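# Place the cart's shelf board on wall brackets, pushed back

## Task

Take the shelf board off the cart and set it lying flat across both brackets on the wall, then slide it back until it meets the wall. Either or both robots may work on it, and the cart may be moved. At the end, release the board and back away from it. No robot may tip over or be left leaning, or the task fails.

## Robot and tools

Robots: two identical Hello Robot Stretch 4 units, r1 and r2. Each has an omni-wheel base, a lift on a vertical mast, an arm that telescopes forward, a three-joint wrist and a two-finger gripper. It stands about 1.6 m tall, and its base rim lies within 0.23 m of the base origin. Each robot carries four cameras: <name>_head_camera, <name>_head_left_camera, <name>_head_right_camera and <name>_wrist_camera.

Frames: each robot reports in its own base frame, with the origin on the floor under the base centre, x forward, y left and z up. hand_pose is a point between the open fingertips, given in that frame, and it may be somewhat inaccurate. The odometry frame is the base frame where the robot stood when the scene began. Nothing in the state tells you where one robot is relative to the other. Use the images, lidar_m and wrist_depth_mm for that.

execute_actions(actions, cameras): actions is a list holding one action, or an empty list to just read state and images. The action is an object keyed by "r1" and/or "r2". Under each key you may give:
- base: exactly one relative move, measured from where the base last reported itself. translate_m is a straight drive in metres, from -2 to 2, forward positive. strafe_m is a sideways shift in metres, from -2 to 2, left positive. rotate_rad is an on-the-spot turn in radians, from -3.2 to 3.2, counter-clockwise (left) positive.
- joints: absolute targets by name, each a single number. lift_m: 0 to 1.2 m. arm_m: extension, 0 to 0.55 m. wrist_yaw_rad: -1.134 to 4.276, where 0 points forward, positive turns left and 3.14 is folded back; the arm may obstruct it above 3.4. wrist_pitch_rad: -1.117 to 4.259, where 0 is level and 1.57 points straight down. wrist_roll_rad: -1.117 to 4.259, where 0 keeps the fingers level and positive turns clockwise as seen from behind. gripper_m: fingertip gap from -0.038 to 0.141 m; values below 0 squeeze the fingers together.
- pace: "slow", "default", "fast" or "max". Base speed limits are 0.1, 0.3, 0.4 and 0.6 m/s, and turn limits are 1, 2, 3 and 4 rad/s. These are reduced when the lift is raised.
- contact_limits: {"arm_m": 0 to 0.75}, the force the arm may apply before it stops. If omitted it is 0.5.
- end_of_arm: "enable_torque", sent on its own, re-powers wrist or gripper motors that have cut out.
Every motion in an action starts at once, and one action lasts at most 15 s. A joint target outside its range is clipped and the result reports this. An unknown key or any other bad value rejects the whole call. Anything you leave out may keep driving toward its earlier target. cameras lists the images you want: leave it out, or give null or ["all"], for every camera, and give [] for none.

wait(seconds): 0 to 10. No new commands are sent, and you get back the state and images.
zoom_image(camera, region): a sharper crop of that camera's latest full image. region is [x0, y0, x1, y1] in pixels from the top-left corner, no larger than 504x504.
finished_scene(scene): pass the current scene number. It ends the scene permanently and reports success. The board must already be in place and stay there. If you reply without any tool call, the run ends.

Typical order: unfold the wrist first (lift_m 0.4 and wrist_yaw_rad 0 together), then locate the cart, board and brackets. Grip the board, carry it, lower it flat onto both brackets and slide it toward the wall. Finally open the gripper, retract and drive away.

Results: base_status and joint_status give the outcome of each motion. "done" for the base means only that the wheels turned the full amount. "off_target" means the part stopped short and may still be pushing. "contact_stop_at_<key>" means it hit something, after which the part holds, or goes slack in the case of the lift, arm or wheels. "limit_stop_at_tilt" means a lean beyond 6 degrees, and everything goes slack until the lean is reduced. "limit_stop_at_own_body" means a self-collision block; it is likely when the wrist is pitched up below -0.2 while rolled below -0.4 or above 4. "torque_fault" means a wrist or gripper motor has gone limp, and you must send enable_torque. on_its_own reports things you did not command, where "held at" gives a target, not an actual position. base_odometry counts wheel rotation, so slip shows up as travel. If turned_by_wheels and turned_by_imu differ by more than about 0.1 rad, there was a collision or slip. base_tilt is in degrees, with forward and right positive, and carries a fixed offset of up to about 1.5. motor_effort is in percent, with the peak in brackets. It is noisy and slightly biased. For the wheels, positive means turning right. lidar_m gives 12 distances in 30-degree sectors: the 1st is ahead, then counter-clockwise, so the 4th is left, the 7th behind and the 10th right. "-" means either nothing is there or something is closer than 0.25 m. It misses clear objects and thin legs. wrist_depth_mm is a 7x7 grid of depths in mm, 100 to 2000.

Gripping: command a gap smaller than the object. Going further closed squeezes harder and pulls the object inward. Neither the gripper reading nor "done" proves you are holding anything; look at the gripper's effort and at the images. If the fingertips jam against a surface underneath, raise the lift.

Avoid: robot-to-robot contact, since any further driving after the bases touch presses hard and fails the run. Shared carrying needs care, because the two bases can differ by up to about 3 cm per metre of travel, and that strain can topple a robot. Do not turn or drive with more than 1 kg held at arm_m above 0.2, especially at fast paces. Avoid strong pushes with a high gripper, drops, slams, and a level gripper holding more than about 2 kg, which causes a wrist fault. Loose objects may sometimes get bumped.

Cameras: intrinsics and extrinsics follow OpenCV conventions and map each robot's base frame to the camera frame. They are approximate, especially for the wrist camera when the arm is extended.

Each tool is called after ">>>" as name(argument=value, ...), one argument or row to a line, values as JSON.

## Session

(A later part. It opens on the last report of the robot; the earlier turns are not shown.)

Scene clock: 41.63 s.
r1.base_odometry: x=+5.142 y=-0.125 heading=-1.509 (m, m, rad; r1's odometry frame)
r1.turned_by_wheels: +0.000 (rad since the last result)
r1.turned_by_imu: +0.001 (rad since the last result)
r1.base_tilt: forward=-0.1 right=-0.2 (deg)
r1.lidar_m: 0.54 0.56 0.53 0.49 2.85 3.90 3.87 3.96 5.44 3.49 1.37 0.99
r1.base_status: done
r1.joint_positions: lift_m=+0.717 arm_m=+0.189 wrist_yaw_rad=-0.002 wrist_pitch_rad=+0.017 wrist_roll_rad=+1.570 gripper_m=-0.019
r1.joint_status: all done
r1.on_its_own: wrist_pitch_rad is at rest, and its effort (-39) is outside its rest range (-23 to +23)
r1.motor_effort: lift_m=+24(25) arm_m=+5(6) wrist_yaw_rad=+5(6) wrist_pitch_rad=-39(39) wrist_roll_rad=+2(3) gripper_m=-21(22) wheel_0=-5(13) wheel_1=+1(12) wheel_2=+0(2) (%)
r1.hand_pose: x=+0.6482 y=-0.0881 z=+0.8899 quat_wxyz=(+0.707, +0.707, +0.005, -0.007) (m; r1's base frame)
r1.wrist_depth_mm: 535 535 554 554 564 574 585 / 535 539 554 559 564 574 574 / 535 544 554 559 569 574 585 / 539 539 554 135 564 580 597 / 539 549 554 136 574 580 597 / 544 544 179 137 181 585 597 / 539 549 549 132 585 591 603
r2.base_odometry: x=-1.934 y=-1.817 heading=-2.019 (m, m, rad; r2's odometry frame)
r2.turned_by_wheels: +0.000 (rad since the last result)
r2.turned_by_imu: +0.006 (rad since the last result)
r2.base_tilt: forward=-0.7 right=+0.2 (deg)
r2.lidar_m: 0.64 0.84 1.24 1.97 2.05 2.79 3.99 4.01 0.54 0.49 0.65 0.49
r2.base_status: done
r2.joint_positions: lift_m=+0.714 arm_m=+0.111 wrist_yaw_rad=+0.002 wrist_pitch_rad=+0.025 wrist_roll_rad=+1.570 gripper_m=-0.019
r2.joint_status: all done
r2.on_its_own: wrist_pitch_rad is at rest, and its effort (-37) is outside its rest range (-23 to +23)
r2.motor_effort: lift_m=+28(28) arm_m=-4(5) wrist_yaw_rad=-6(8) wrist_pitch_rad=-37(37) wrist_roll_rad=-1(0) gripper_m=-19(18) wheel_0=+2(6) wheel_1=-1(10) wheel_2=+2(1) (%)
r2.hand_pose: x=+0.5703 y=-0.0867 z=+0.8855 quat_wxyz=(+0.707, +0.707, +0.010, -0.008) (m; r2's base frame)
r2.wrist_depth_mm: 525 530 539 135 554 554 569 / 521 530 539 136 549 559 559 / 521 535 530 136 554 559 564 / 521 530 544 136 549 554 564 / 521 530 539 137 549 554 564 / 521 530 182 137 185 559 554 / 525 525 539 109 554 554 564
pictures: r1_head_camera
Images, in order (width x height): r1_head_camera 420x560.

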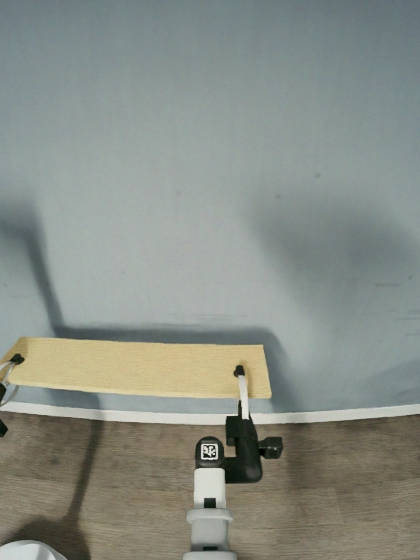

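>>> execute_actions(
  actions=[
    {"r1":{"base":{"strafe_m":1.17},"joints":{"lift_m":0.63}},"r2":{"base":{"strafe_m":1.18},"joints":{"arm_m":0.045,"lift_m":0.628}}},
  ],
  cameras=["r1_head_camera","r2_head_camera","r1_wrist_camera","r2_wrist_camera"],
)

Scene clock: 47.23 s.
r1.base_odometry: x=+6.309 y=-0.052 heading=-1.508 (m, m, rad; r1's odometry frame)
r1.turned_by_wheels: +0.000 (rad since the last result)
r1.turned_by_imu: +0.001 (rad since the last result)
r1.base_tilt: forward=+0.0 right=-0.2 (deg)
r1.lidar_m: 0.55 0.57 0.54 0.52 1.60 2.21 3.85 3.91 5.43 2.64 1.42 1.03
r1.base_status: done
r1.joint_positions: lift_m=+0.630 arm_m=+0.189 wrist_yaw_rad=+0.004 wrist_pitch_rad=+0.017 wrist_roll_rad=+1.570 gripper_m=-0.019
r1.joint_status: all done
r1.on_its_own: wrist_pitch_rad is at rest, and its effort (-40) is outside its rest range (-23 to +23)
r1.motor_effort: lift_m=+21(23) arm_m=+5(5) wrist_yaw_rad=-13(14) wrist_pitch_rad=-40(40) wrist_roll_rad=+3(1) gripper_m=-21(22) wheel_0=+0(14) wheel_1=+3(12) wheel_2=+0(1) (%)
r1.hand_pose: x=+0.6488 y=-0.0863 z=+0.8031 quat_wxyz=(+0.707, +0.707, +0.007, -0.005) (m; r1's base frame)
r1.wrist_depth_mm: 549 559 569 574 580 585 597 / 559 559 569 574 585 597 597 / 554 559 574 569 585 597 609 / 559 564 574 137 591 597 615 / 559 569 574 137 591 603 615 / 559 569 179 138 181 603 615 / 569 569 580 132 603 609 621
r2.base_odometry: x=-0.870 y=-2.328 heading=-2.019 (m, m, rad; r2's odometry frame)
r2.turned_by_wheels: +0.000 (rad since the last result)
r2.turned_by_imu: +0.006 (rad since the last result)
r2.base_tilt: forward=-0.7 right=+0.2 (deg)
r2.lidar_m: 0.56 0.88 0.83 0.79 0.84 1.17 3.25 4.04 0.52 0.49 0.59 0.44
r2.base_status: done
r2.joint_positions: lift_m=+0.628 arm_m=+0.046 wrist_yaw_rad=-0.003 wrist_pitch_rad=+0.025 wrist_roll_rad=+1.570 gripper_m=-0.019
r2.joint_status: all done
r2.on_its_own: wrist_pitch_rad is at rest, and its effort (-37) is outside its rest range (-23 to +23)
r2.motor_effort: lift_m=+20(27) arm_m=-4(5) wrist_yaw_rad=+9(8) wrist_pitch_rad=-37(38) wrist_roll_rad=+0(0) gripper_m=-20(18) wheel_0=-1(8) wheel_1=+0(8) wheel_2=+1(1) (%)
r2.hand_pose: x=+0.5049 y=-0.0882 z=+0.7990 quat_wxyz=(+0.707, +0.707, +0.008, -0.010) (m; r2's base frame)
r2.wrist_depth_mm: 574 569 580 139 609 603 621 / 574 574 580 139 597 609 615 / 574 580 585 139 603 603 609 / 569 574 585 138 603 609 621 / 574 574 585 138 597 609 603 / 569 574 182 138 184 609 621 / 564 564 585 109 597 609 615
pictures: r1_head_camera, r1_wrist_camera, r2_head_camera, r2_wrist_camera
camera_calibration (this result's frames):
r1_wrist_camera: T_world_to_cam=[[-0.0416464, -0.0445829, -0.998137, 0.815658], [0.00141941, 0.999, -0.0446807, 0.181677], [0.999131, -0.00327756, -0.0415414, -0.390248], [0, 0, 0, 1]] pos_world=[0.42362, -0.14641, 0.806044]
r2_wrist_camera: T_world_to_cam=[[-0.0621433, 0.0436592, -0.997112, 0.828561], [-0.00935329, 0.998973, 0.0443236, 0.106412], [0.998023, 0.0120807, -0.0616712, -0.224739], [0, 0, 0, 1]] pos_world=[0.27678, -0.139762, 0.807591]
Images, in order (width x height): r1_head_camera 420x560, r1_wrist_camera 616x392, r2_head_camera 420x560, r2_wrist_camera 616x392.

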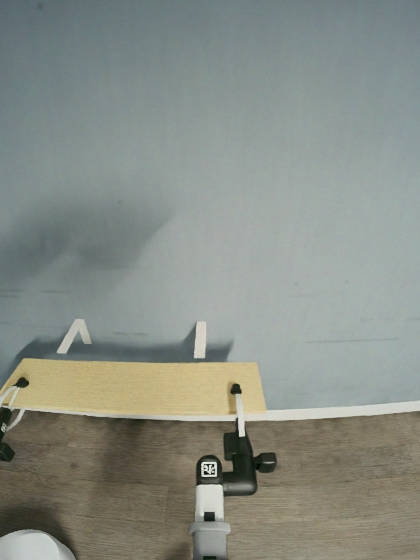

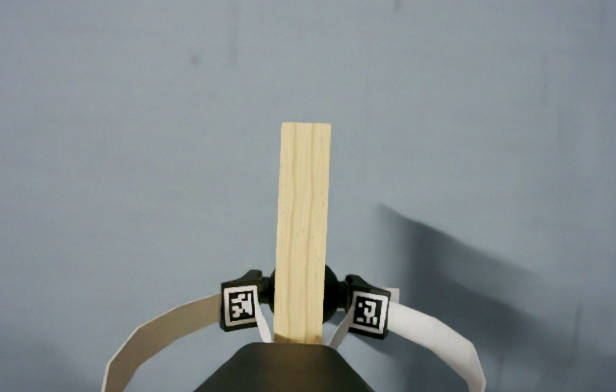

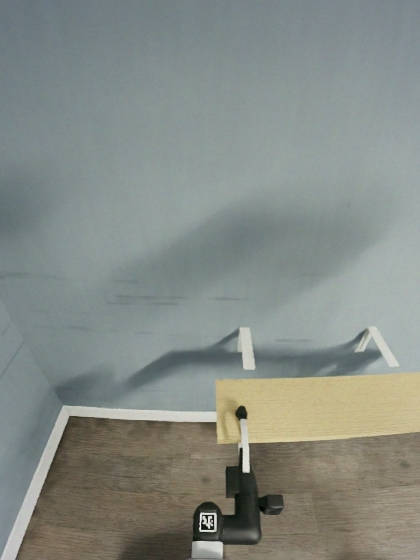

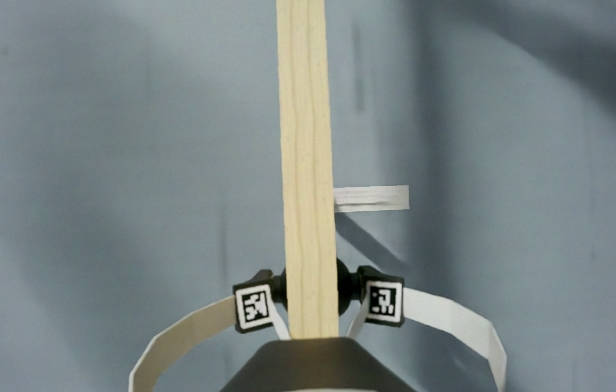

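>>> execute_actions(
  actions=[
    {"r1":{"base":{"strafe_m":0.038},"joints":{"lift_m":0.66}},"r2":{"base":{"strafe_m":0.034},"joints":{"lift_m":0.658}}},
  ],
  cameras=["r2_wrist_camera"],
)

>>> execute_actions(
  actions=[
    {"r1":{"base":{"translate_m":0.2}},"r2":{"base":{"translate_m":0.21}}},
  ],
  cameras=["r1_head_camera","r1_wrist_camera","r2_wrist_camera"],
)

Scene clock: 48.97 s.
r1.base_odometry: x=+6.347 y=-0.050 heading=-1.508 (m, m, rad; r1's odometry frame)
r1.turned_by_wheels: +0.000 (rad since the last result)
r1.turned_by_imu: +0.000 (rad since the last result)
r1.base_tilt: forward=+0.0 right=-0.2 (deg)
r1.lidar_m: 0.53 0.57 0.54 0.51 1.55 2.19 3.82 3.92 5.44 2.65 1.40 1.03
r1.base_status: done
r1.joint_positions: lift_m=+0.660 arm_m=+0.189 wrist_yaw_rad=+0.001 wrist_pitch_rad=+0.017 wrist_roll_rad=+1.570 gripper_m=-0.019
r1.joint_status: all done
r1.on_its_own: wrist_pitch_rad is at rest, and its effort (-39) is outside its rest range (-23 to +23)
r1.motor_effort: lift_m=+26(23) arm_m=+5(5) wrist_yaw_rad=-4(13) wrist_pitch_rad=-39(41) wrist_roll_rad=+2(3) gripper_m=-24(22) wheel_0=-1(9) wheel_1=+3(10) wheel_2=+0(0) (%)
r1.hand_pose: x=+0.6485 y=-0.0872 z=+0.8329 quat_wxyz=(+0.707, +0.707, +0.006, -0.006) (m; r1's base frame)
r1.wrist_depth_mm: 549 564 569 574 585 591 597 / 554 564 574 580 585 597 603 / 554 569 569 574 591 597 609 / 559 574 569 137 591 609 609 / 564 569 574 137 597 609 609 / 564 569 179 137 180 609 621 / 564 569 580 132 603 615 627
r2.base_odometry: x=-0.839 y=-2.343 heading=-2.019 (m, m, rad; r2's odometry frame)
r2.turned_by_wheels: +0.000 (rad since the last result)
r2.turned_by_imu: +0.000 (rad since the last result)
r2.base_tilt: forward=-0.7 right=+0.3 (deg)
r2.lidar_m: 0.56 0.88 0.77 0.77 0.80 1.08 3.05 4.01 0.54 0.49 0.59 0.44
r2.base_status: done
r2.joint_positions: lift_m=+0.657 arm_m=+0.046 wrist_yaw_rad=+0.000 wrist_pitch_rad=+0.025 wrist_roll_rad=+1.570 gripper_m=-0.019
r2.joint_status: all done
r2.on_its_own: wrist_pitch_rad is at rest, and its effort (-35) is outside its rest range (-23 to +23)
r2.motor_effort: lift_m=+29(29) arm_m=-4(4) wrist_yaw_rad=+1(11) wrist_pitch_rad=-35(39) wrist_roll_rad=+1(0) gripper_m=-18(20) wheel_0=+1(10) wheel_1=-1(7) wheel_2=+1(2) (%)
r2.hand_pose: x=+0.5051 y=-0.0874 z=+0.8284 quat_wxyz=(+0.707, +0.707, +0.009, -0.009) (m; r2's base frame)
r2.wrist_depth_mm: 569 574 585 139 597 603 621 / 564 569 580 139 591 603 615 / 564 574 585 138 603 609 603 / 569 580 574 138 609 609 609 / 564 574 591 138 603 609 615 / 574 574 182 138 184 609 615 / 574 569 585 108 609 609 621
pictures: r2_wrist_camera
camera_calibration (this result's frames):
r2_wrist_camera: T_world_to_cam=[[-0.0618369, 0.0434839, -0.997139, 0.857718], [-0.0121869, 0.998943, 0.0443184, 0.105733], [0.998012, 0.0148926, -0.0612416, -0.223286], [0, 0, 0, 1]] pos_world=[0.277169, -0.139592, 0.836904]
Images, in order (width x height): r2_wrist_camera 616x392.

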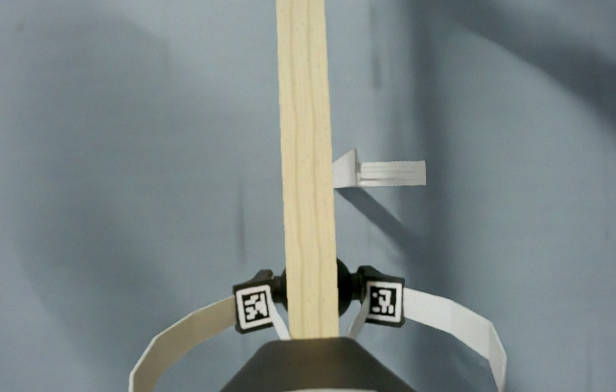

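Scene clock: 51.10 s.
r1.base_odometry: x=+6.360 y=-0.249 heading=-1.508 (m, m, rad; r1's odometry frame)
r1.turned_by_wheels: +0.000 (rad since the last result)
r1.turned_by_imu: -0.001 (rad since the last result)
r1.base_tilt: forward=+0.0 right=-0.2 (deg)
r1.lidar_m: 0.54 0.58 0.53 0.51 1.54 2.16 4.05 4.11 5.72 2.66 1.08 0.80
r1.base_status: done
r1.joint_positions: lift_m=+0.660 arm_m=+0.189 wrist_yaw_rad=-0.003 wrist_pitch_rad=+0.017 wrist_roll_rad=+1.570 gripper_m=-0.019
r1.joint_status: not commanded
r1.on_its_own: wrist_pitch_rad is at rest, and its effort (-39) is outside its rest range (-23 to +23)
r1.motor_effort: lift_m=+26(26) arm_m=+5(5) wrist_yaw_rad=+7(7) wrist_pitch_rad=-39(39) wrist_roll_rad=+2(2) gripper_m=-21(22) wheel_0=+1(8) wheel_1=+3(10) wheel_2=-4(12) (%)
r1.hand_pose: x=+0.6482 y=-0.0883 z=+0.8329 quat_wxyz=(+0.707, +0.707, +0.005, -0.007) (m; r1's base frame)
r1.wrist_depth_mm: 364 368 375 379 384 392 399 / 364 370 377 384 384 394 397 / 362 373 377 377 389 397 399 / 368 373 379 136 389 394 399 / 370 373 379 137 389 397 404 / 370 375 179 137 181 397 404 / 370 375 382 132 394 399 410
r2.base_odometry: x=-0.930 y=-2.532 heading=-2.018 (m, m, rad; r2's odometry frame)
r2.turned_by_wheels: +0.001 (rad since the last result)
r2.turned_by_imu: +0.000 (rad since the last result)
r2.base_tilt: forward=-0.6 right=+0.1 (deg)
r2.lidar_m: 0.54 0.66 0.82 0.76 0.81 1.12 3.12 4.24 0.52 0.49 0.58 0.44
r2.base_status: done
r2.joint_positions: lift_m=+0.657 arm_m=+0.046 wrist_yaw_rad=+0.004 wrist_pitch_rad=+0.025 wrist_roll_rad=+1.570 gripper_m=-0.019
r2.joint_status: not commanded
r2.on_its_own: wrist_pitch_rad is at rest, and its effort (-37) is outside its rest range (-23 to +23)
r2.motor_effort: lift_m=+29(29) arm_m=-5(5) wrist_yaw_rad=-9(9) wrist_pitch_rad=-37(37) wrist_roll_rad=+1(0) gripper_m=-20(18) wheel_0=+3(4) wheel_1=+0(4) wheel_2=+4(10) (%)
r2.hand_pose: x=+0.5054 y=-0.0864 z=+0.8284 quat_wxyz=(+0.707, +0.707, +0.010, -0.008) (m; r2's base frame)
r2.wrist_depth_mm: 370 375 379 136 389 394 397 / 368 377 379 137 392 389 392 / 368 375 382 137 279 389 399 / 375 375 379 137 389 394 399 / 370 375 379 137 389 394 397 / 370 375 182 137 184 394 397 / 368 373 379 108 392 392 397
pictures: r1_head_camera, r1_wrist_camera, r2_wrist_camera
camera_calibration (this result's frames):
r1_wrist_camera: T_world_to_cam=[[-0.0416267, -0.044294, -0.998151, 0.84525], [0.00837615, 0.998966, -0.0446794, 0.180495], [0.999098, -0.0102205, -0.0412126, -0.389321], [0, 0, 0, 1]] pos_world=[0.422643, -0.146848, 0.835707]
r2_wrist_camera: T_world_to_cam=[[-0.0620024, 0.043267, -0.997138, 0.857752], [-0.0156884, 0.998894, 0.0443188, 0.106491], [0.997953, 0.0183914, -0.061255, -0.223236], [0, 0, 0, 1]] pos_world=[0.277633, -0.13938, 0.836903]
Images, in order (width x height): r1_head_camera 420x560, r1_wrist_camera 616x392, r2_wrist_camera 616x392.

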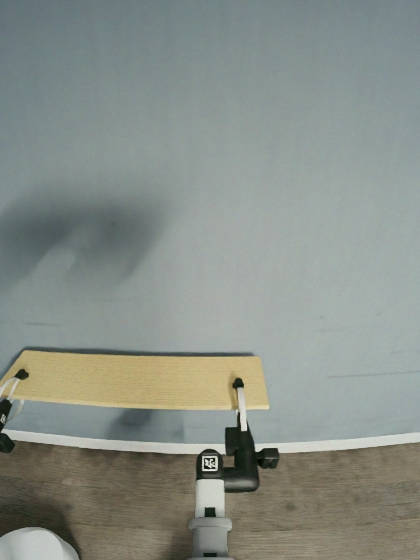

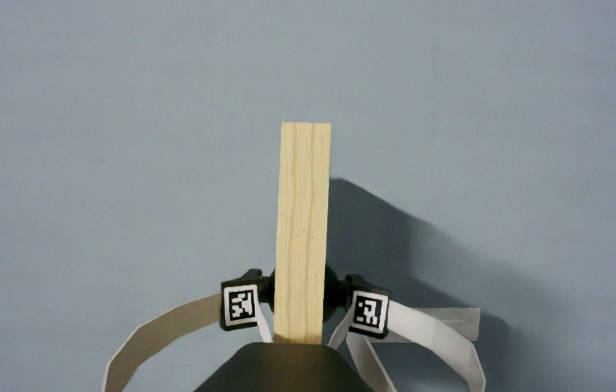

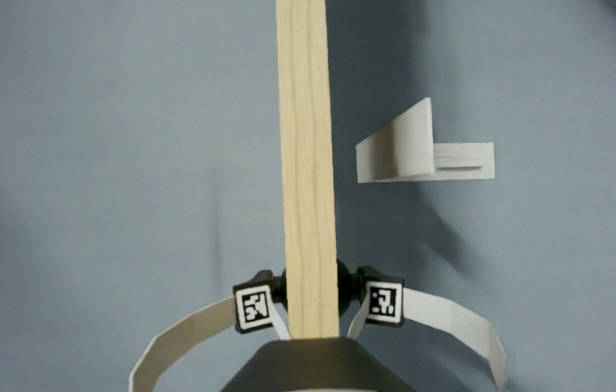

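>>> execute_actions(
  actions=[
    {"r1":{"joints":{"lift_m":0.61,"arm_m":0.24},"contact_limits":{"arm_m":0.12},"pace":"slow"},"r2":{"joints":{"lift_m":0.607,"arm_m":0.095},"contact_limits":{"arm_m":0.12},"pace":"slow"}},
  ],
  cameras=["r1_head_camera","r2_wrist_camera"],
)

Scene clock: 53.10 s.
r1.base_odometry: x=+6.360 y=-0.249 heading=-1.508 (m, m, rad; r1's odometry frame)
r1.turned_by_wheels: +0.000 (rad since the last result)
r1.turned_by_imu: +0.000 (rad since the last result)
r1.base_tilt: forward=+0.0 right=-0.1 (deg)
r1.lidar_m: 0.60 0.63 0.51 0.51 1.54 2.19 4.07 4.13 5.71 2.62 1.10 0.79
r1.base_status: not commanded
r1.joint_positions: lift_m=+0.610 arm_m=+0.238 wrist_yaw_rad=-0.006 wrist_pitch_rad=+0.014 wrist_roll_rad=+1.570 gripper_m=-0.019
r1.joint_status: all done
r1.on_its_own: wrist_yaw_rad is at rest, and its effort (+15) is outside its rest range (-13 to +13); wrist_pitch_rad is at rest, and its effort (-30) is outside its rest range (-23 to +23)
r1.motor_effort: lift_m=+20(23) arm_m=+9(8) wrist_yaw_rad=+15(15) wrist_pitch_rad=-30(41) wrist_roll_rad=+3(2) gripper_m=-20(23) wheel_0=+2(2) wheel_1=+3(3) wheel_2=-4(4) (%)
r1.contact_limits: arm_m 0.12
r1.hand_pose: x=+0.6972 y=-0.0891 z=+0.7843 quat_wxyz=(+0.707, +0.707, +0.003, -0.007) (m; r1's base frame)
r1.wrist_depth_mm: 319 324 325 330 336 342 343 / 319 324 330 332 338 343 345 / 322 324 329 332 338 342 347 / 322 325 330 136 342 345 351 / 324 327 330 136 340 347 351 / 325 325 181 137 180 347 353 / 325 327 332 136 334 347 353
r2.base_odometry: x=-0.930 y=-2.532 heading=-2.018 (m, m, rad; r2's odometry frame)
r2.turned_by_wheels: +0.000 (rad since the last result)
r2.turned_by_imu: +0.000 (rad since the last result)
r2.base_tilt: forward=-0.6 right=+0.2 (deg)
r2.lidar_m: 0.58 0.67 0.81 0.76 0.82 1.07 3.06 4.25 0.51 0.50 0.66 0.48
r2.base_status: not commanded
r2.joint_positions: lift_m=+0.607 arm_m=+0.094 wrist_yaw_rad=+0.004 wrist_pitch_rad=+0.020 wrist_roll_rad=+1.570 gripper_m=-0.019
r2.joint_status: all done
r2.on_its_own: wrist_pitch_rad is at rest, and its effort (-25) is outside its rest range (-23 to +23)
r2.motor_effort: lift_m=+18(28) arm_m=+5(5) wrist_yaw_rad=-10(11) wrist_pitch_rad=-25(39) wrist_roll_rad=+0(0) gripper_m=-19(19) wheel_0=+3(3) wheel_1=+0(0) wheel_2=+4(3) (%)
r2.contact_limits: arm_m 0.12
r2.hand_pose: x=+0.5538 y=-0.0862 z=+0.7797 quat_wxyz=(+0.707, +0.707, +0.008, -0.006) (m; r2's base frame)
r2.wrist_depth_mm: 325 329 329 136 338 342 343 / 324 329 332 136 338 343 343 / 325 330 332 137 338 342 345 / 325 330 332 136 340 343 347 / 324 327 330 137 340 342 347 / 325 327 185 137 182 343 347 / 325 325 332 109 342 343 345
pictures: r1_head_camera, r2_wrist_camera
camera_calibration (this result's frames):
r2_wrist_camera: T_world_to_cam=[[-0.0572119, 0.0432557, -0.997425, 0.809743], [-0.0164052, 0.998885, 0.04426, 0.109706], [0.998227, 0.0188952, -0.0564385, -0.278428], [0, 0, 0, 1]] pos_world=[0.326061, -0.139349, 0.787088]
Images, in order (width x height): r1_head_camera 420x560, r2_wrist_camera 616x392.

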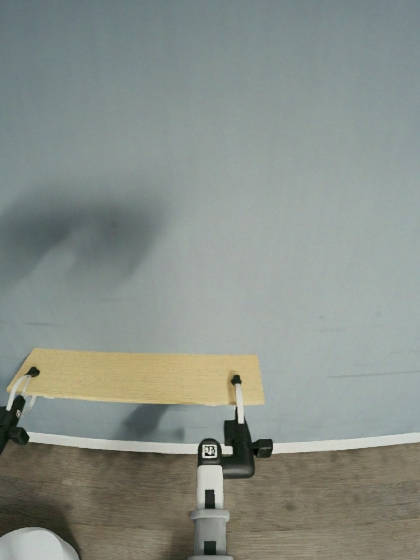

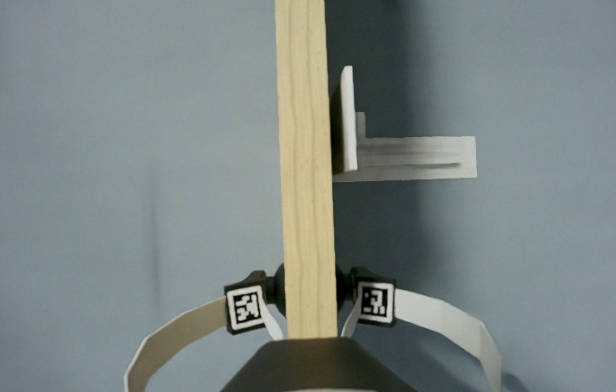

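At the wall; opening also pushes it forward.

>>> execute_actions(
  actions=[
    {"r1":{"joints":{"lift_m":0.6,"gripper_m":0.08},"pace":"slow"},"r2":{"joints":{"lift_m":0.597,"gripper_m":0.08},"pace":"slow"}},
  ],
  cameras=["r1_wrist_camera","r2_wrist_camera"],
)

>>> execute_actions(
  actions=[
    {"r1":{"base":{"translate_m":-0.5},"joints":{"arm_m":0},"pace":"max"},"r2":{"base":{"translate_m":-0.5},"joints":{"arm_m":0},"pace":"max"}},
  ],
  cameras=["r1_head_camera","r2_head_camera"],
)

Scene clock: 57.10 s.
r1.base_odometry: x=+6.360 y=-0.249 heading=-1.508 (m, m, rad; r1's odometry frame)
r1.turned_by_wheels: +0.000 (rad since the last result)
r1.turned_by_imu: +0.000 (rad since the last result)
r1.base_tilt: forward=-0.1 right=-0.3 (deg)
r1.lidar_m: 0.60 0.62 0.52 0.51 1.57 2.17 4.07 4.12 5.68 2.63 1.12 0.82
r1.base_status: not commanded
r1.joint_positions: lift_m=+0.600 arm_m=+0.239 wrist_yaw_rad=-0.001 wrist_pitch_rad=+0.008 wrist_roll_rad=+1.570 gripper_m=+0.080
r1.joint_status: all done
r1.motor_effort: lift_m=+18(21) arm_m=+6(9) wrist_yaw_rad=+2(19) wrist_pitch_rad=-14(29) wrist_roll_rad=+1(3) gripper_m=-2(17) wheel_0=+2(2) wheel_1=+3(3) wheel_2=-4(4) (%)
r1.hand_pose: x=+0.6982 y=-0.0878 z=+0.7760 quat_wxyz=(+0.707, +0.707, +0.002, -0.003) (m; r1's base frame)
r1.wrist_depth_mm: 319 320 325 329 336 338 340 / 322 322 327 330 332 338 342 / 320 324 329 134 336 338 343 / 322 324 329 134 340 342 345 / 324 327 330 135 338 343 345 / 324 327 211 135 193 343 349 / 325 329 332 133 342 345 349
r2.base_odometry: x=-0.930 y=-2.532 heading=-2.019 (m, m, rad; r2's odometry frame)
r2.turned_by_wheels: +0.000 (rad since the last result)
r2.turned_by_imu: -0.001 (rad since the last result)
r2.base_tilt: forward=-0.7 right=+0.2 (deg)
r2.lidar_m: 0.57 0.65 0.82 0.74 0.80 1.13 3.08 4.25 0.48 0.49 0.65 0.48
r2.base_status: not commanded
r2.joint_positions: lift_m=+0.597 arm_m=+0.094 wrist_yaw_rad=-0.001 wrist_pitch_rad=+0.015 wrist_roll_rad=+1.570 gripper_m=+0.080
r2.joint_status: all done
r2.motor_effort: lift_m=+16(18) arm_m=+5(5) wrist_yaw_rad=+3(11) wrist_pitch_rad=-7(24) wrist_roll_rad=+0(1) gripper_m=+0(19) wheel_0=+3(5) wheel_1=+1(1) wheel_2=-1(3) (%)
r2.hand_pose: x=+0.5535 y=-0.0876 z=+0.7713 quat_wxyz=(+0.707, +0.707, +0.005, -0.006) (m; r2's base frame)
r2.wrist_depth_mm: 325 329 332 139 340 342 347 / 325 332 332 139 340 340 343 / 329 329 334 139 340 342 345 / 327 332 334 139 338 342 345 / 329 332 330 139 340 342 345 / 329 330 196 139 201 342 343 / 327 330 334 109 340 340 343
pictures: r1_wrist_camera, r2_wrist_camera
camera_calibration (this result's frames):
r1_wrist_camera: T_world_to_cam=[[-0.0330137, -0.0443781, -0.998469, 0.784771], [0.00699594, 0.998979, -0.044632, 0.177954], [0.99943, -0.0084587, -0.0326695, -0.448291], [0, 0, 0, 1]] pos_world=[0.472699, -0.146738, 0.776866]
r2_wrist_camera: T_world_to_cam=[[-0.0521599, 0.0436096, -0.997686, 0.798799], [-0.0118196, 0.998949, 0.0442828, 0.108909], [0.998569, 0.014102, -0.0515896, -0.282862], [0, 0, 0, 1]] pos_world=[0.32541, -0.139641, 0.777535]
Images, in order (width x height): r1_wrist_camera 616x392, r2_wrist_camera 616x392.

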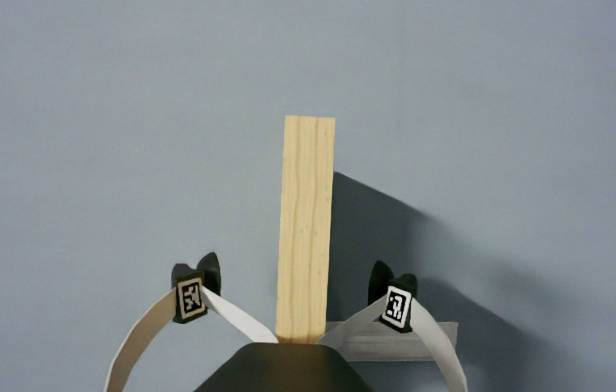

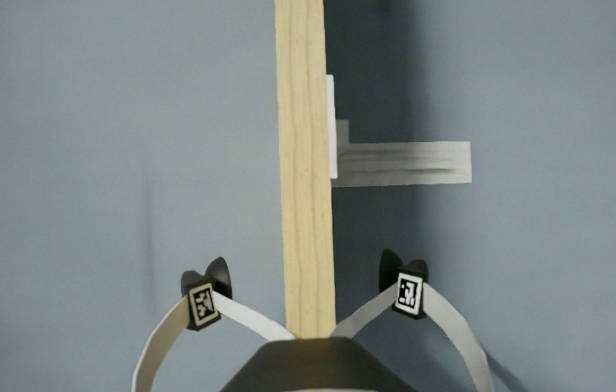

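Scene clock: 59.70 s.
r1.base_odometry: x=+6.329 y=+0.250 heading=-1.509 (m, m, rad; r1's odometry frame)
r1.turned_by_wheels: -0.001 (rad since the last result)
r1.turned_by_imu: +0.001 (rad since the last result)
r1.base_tilt: forward=-0.1 right=-0.3 (deg)
r1.lidar_m: 1.08 0.86 0.54 0.51 1.54 2.20 3.51 3.57 4.98 3.15 1.79 1.35
r1.base_status: done
r1.joint_positions: lift_m=+0.600 arm_m=+0.003 wrist_yaw_rad=+0.000 wrist_pitch_rad=+0.005 wrist_roll_rad=+1.570 gripper_m=+0.080
r1.joint_status: all done
joint sent to its limit — the command would take r1.arm_m past its lower limit, so that joint was sent only as far as its limit.
r1.motor_effort: lift_m=+18(18) arm_m=-5(7) wrist_yaw_rad=-2(2) wrist_pitch_rad=-6(15) wrist_roll_rad=+2(1) gripper_m=-2(6) wheel_0=-3(10) wheel_1=-3(10) wheel_2=-1(16) (%)
r1.hand_pose: x=+0.4624 y=-0.0875 z=+0.7768 quat_wxyz=(+0.707, +0.707, +0.002, -0.002) (m; r1's base frame)
r1.wrist_depth_mm: 1008 1042 1042 1060 1078 1078 1042 / 1025 1042 1060 1060 1078 1078 1060 / 1025 1060 1042 1060 1078 1078 1042 / 1042 1060 1060 1060 1098 1078 1042 / 1060 1042 1060 1060 1078 1098 1042 / 1060 1078 211 1078 198 1098 1008 / 1042 1060 1078 135 1098 1098 991
r2.base_odometry: x=-0.714 y=-2.081 heading=-2.018 (m, m, rad; r2's odometry frame)
r2.turned_by_wheels: +0.000 (rad since the last result)
r2.turned_by_imu: +0.002 (rad since the last result)
r2.base_tilt: forward=-0.7 right=+0.2 (deg)
r2.lidar_m: 0.95 1.10 0.80 0.77 0.80 1.11 3.06 3.73 0.53 0.50 0.81 0.99
r2.base_status: done
r2.joint_positions: lift_m=+0.597 arm_m=+0.001 wrist_yaw_rad=+0.000 wrist_pitch_rad=+0.015 wrist_roll_rad=+1.570 gripper_m=+0.080
r2.joint_status: all done
r2.motor_effort: lift_m=+17(17) arm_m=-4(5) wrist_yaw_rad=+1(4) wrist_pitch_rad=-9(9) wrist_roll_rad=+1(0) gripper_m=-1(2) wheel_0=+1(6) wheel_1=+2(6) wheel_2=-1(13) (%)
r2.hand_pose: x=+0.4601 y=-0.0875 z=+0.7714 quat_wxyz=(+0.707, +0.707, +0.005, -0.005) (m; r2's base frame)
r2.wrist_depth_mm: 904 891 904 917 931 917 931 / 878 904 904 917 917 931 904 / 904 891 904 931 917 917 931 / 891 904 917 931 917 946 931 / 904 917 891 946 917 931 931 / 917 878 195 917 215 931 931 / 904 904 917 108 917 931 946
pictures: r1_head_camera, r2_head_camera
Images, in order (width x height): r1_head_camera 420x560, r2_head_camera 420x560.

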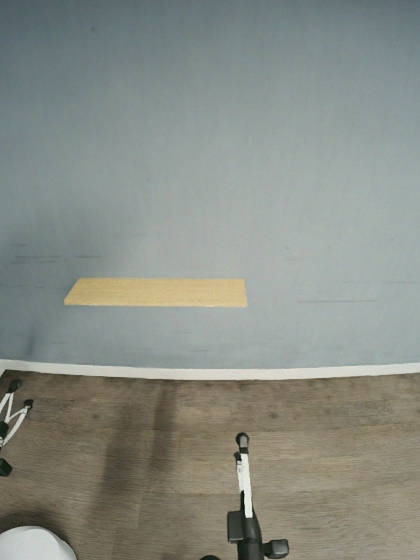

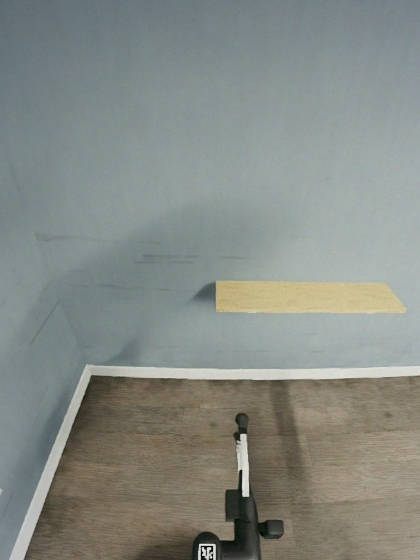

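>>> finished_scene(
  scene=1,
)

The scene is finished: the task was done.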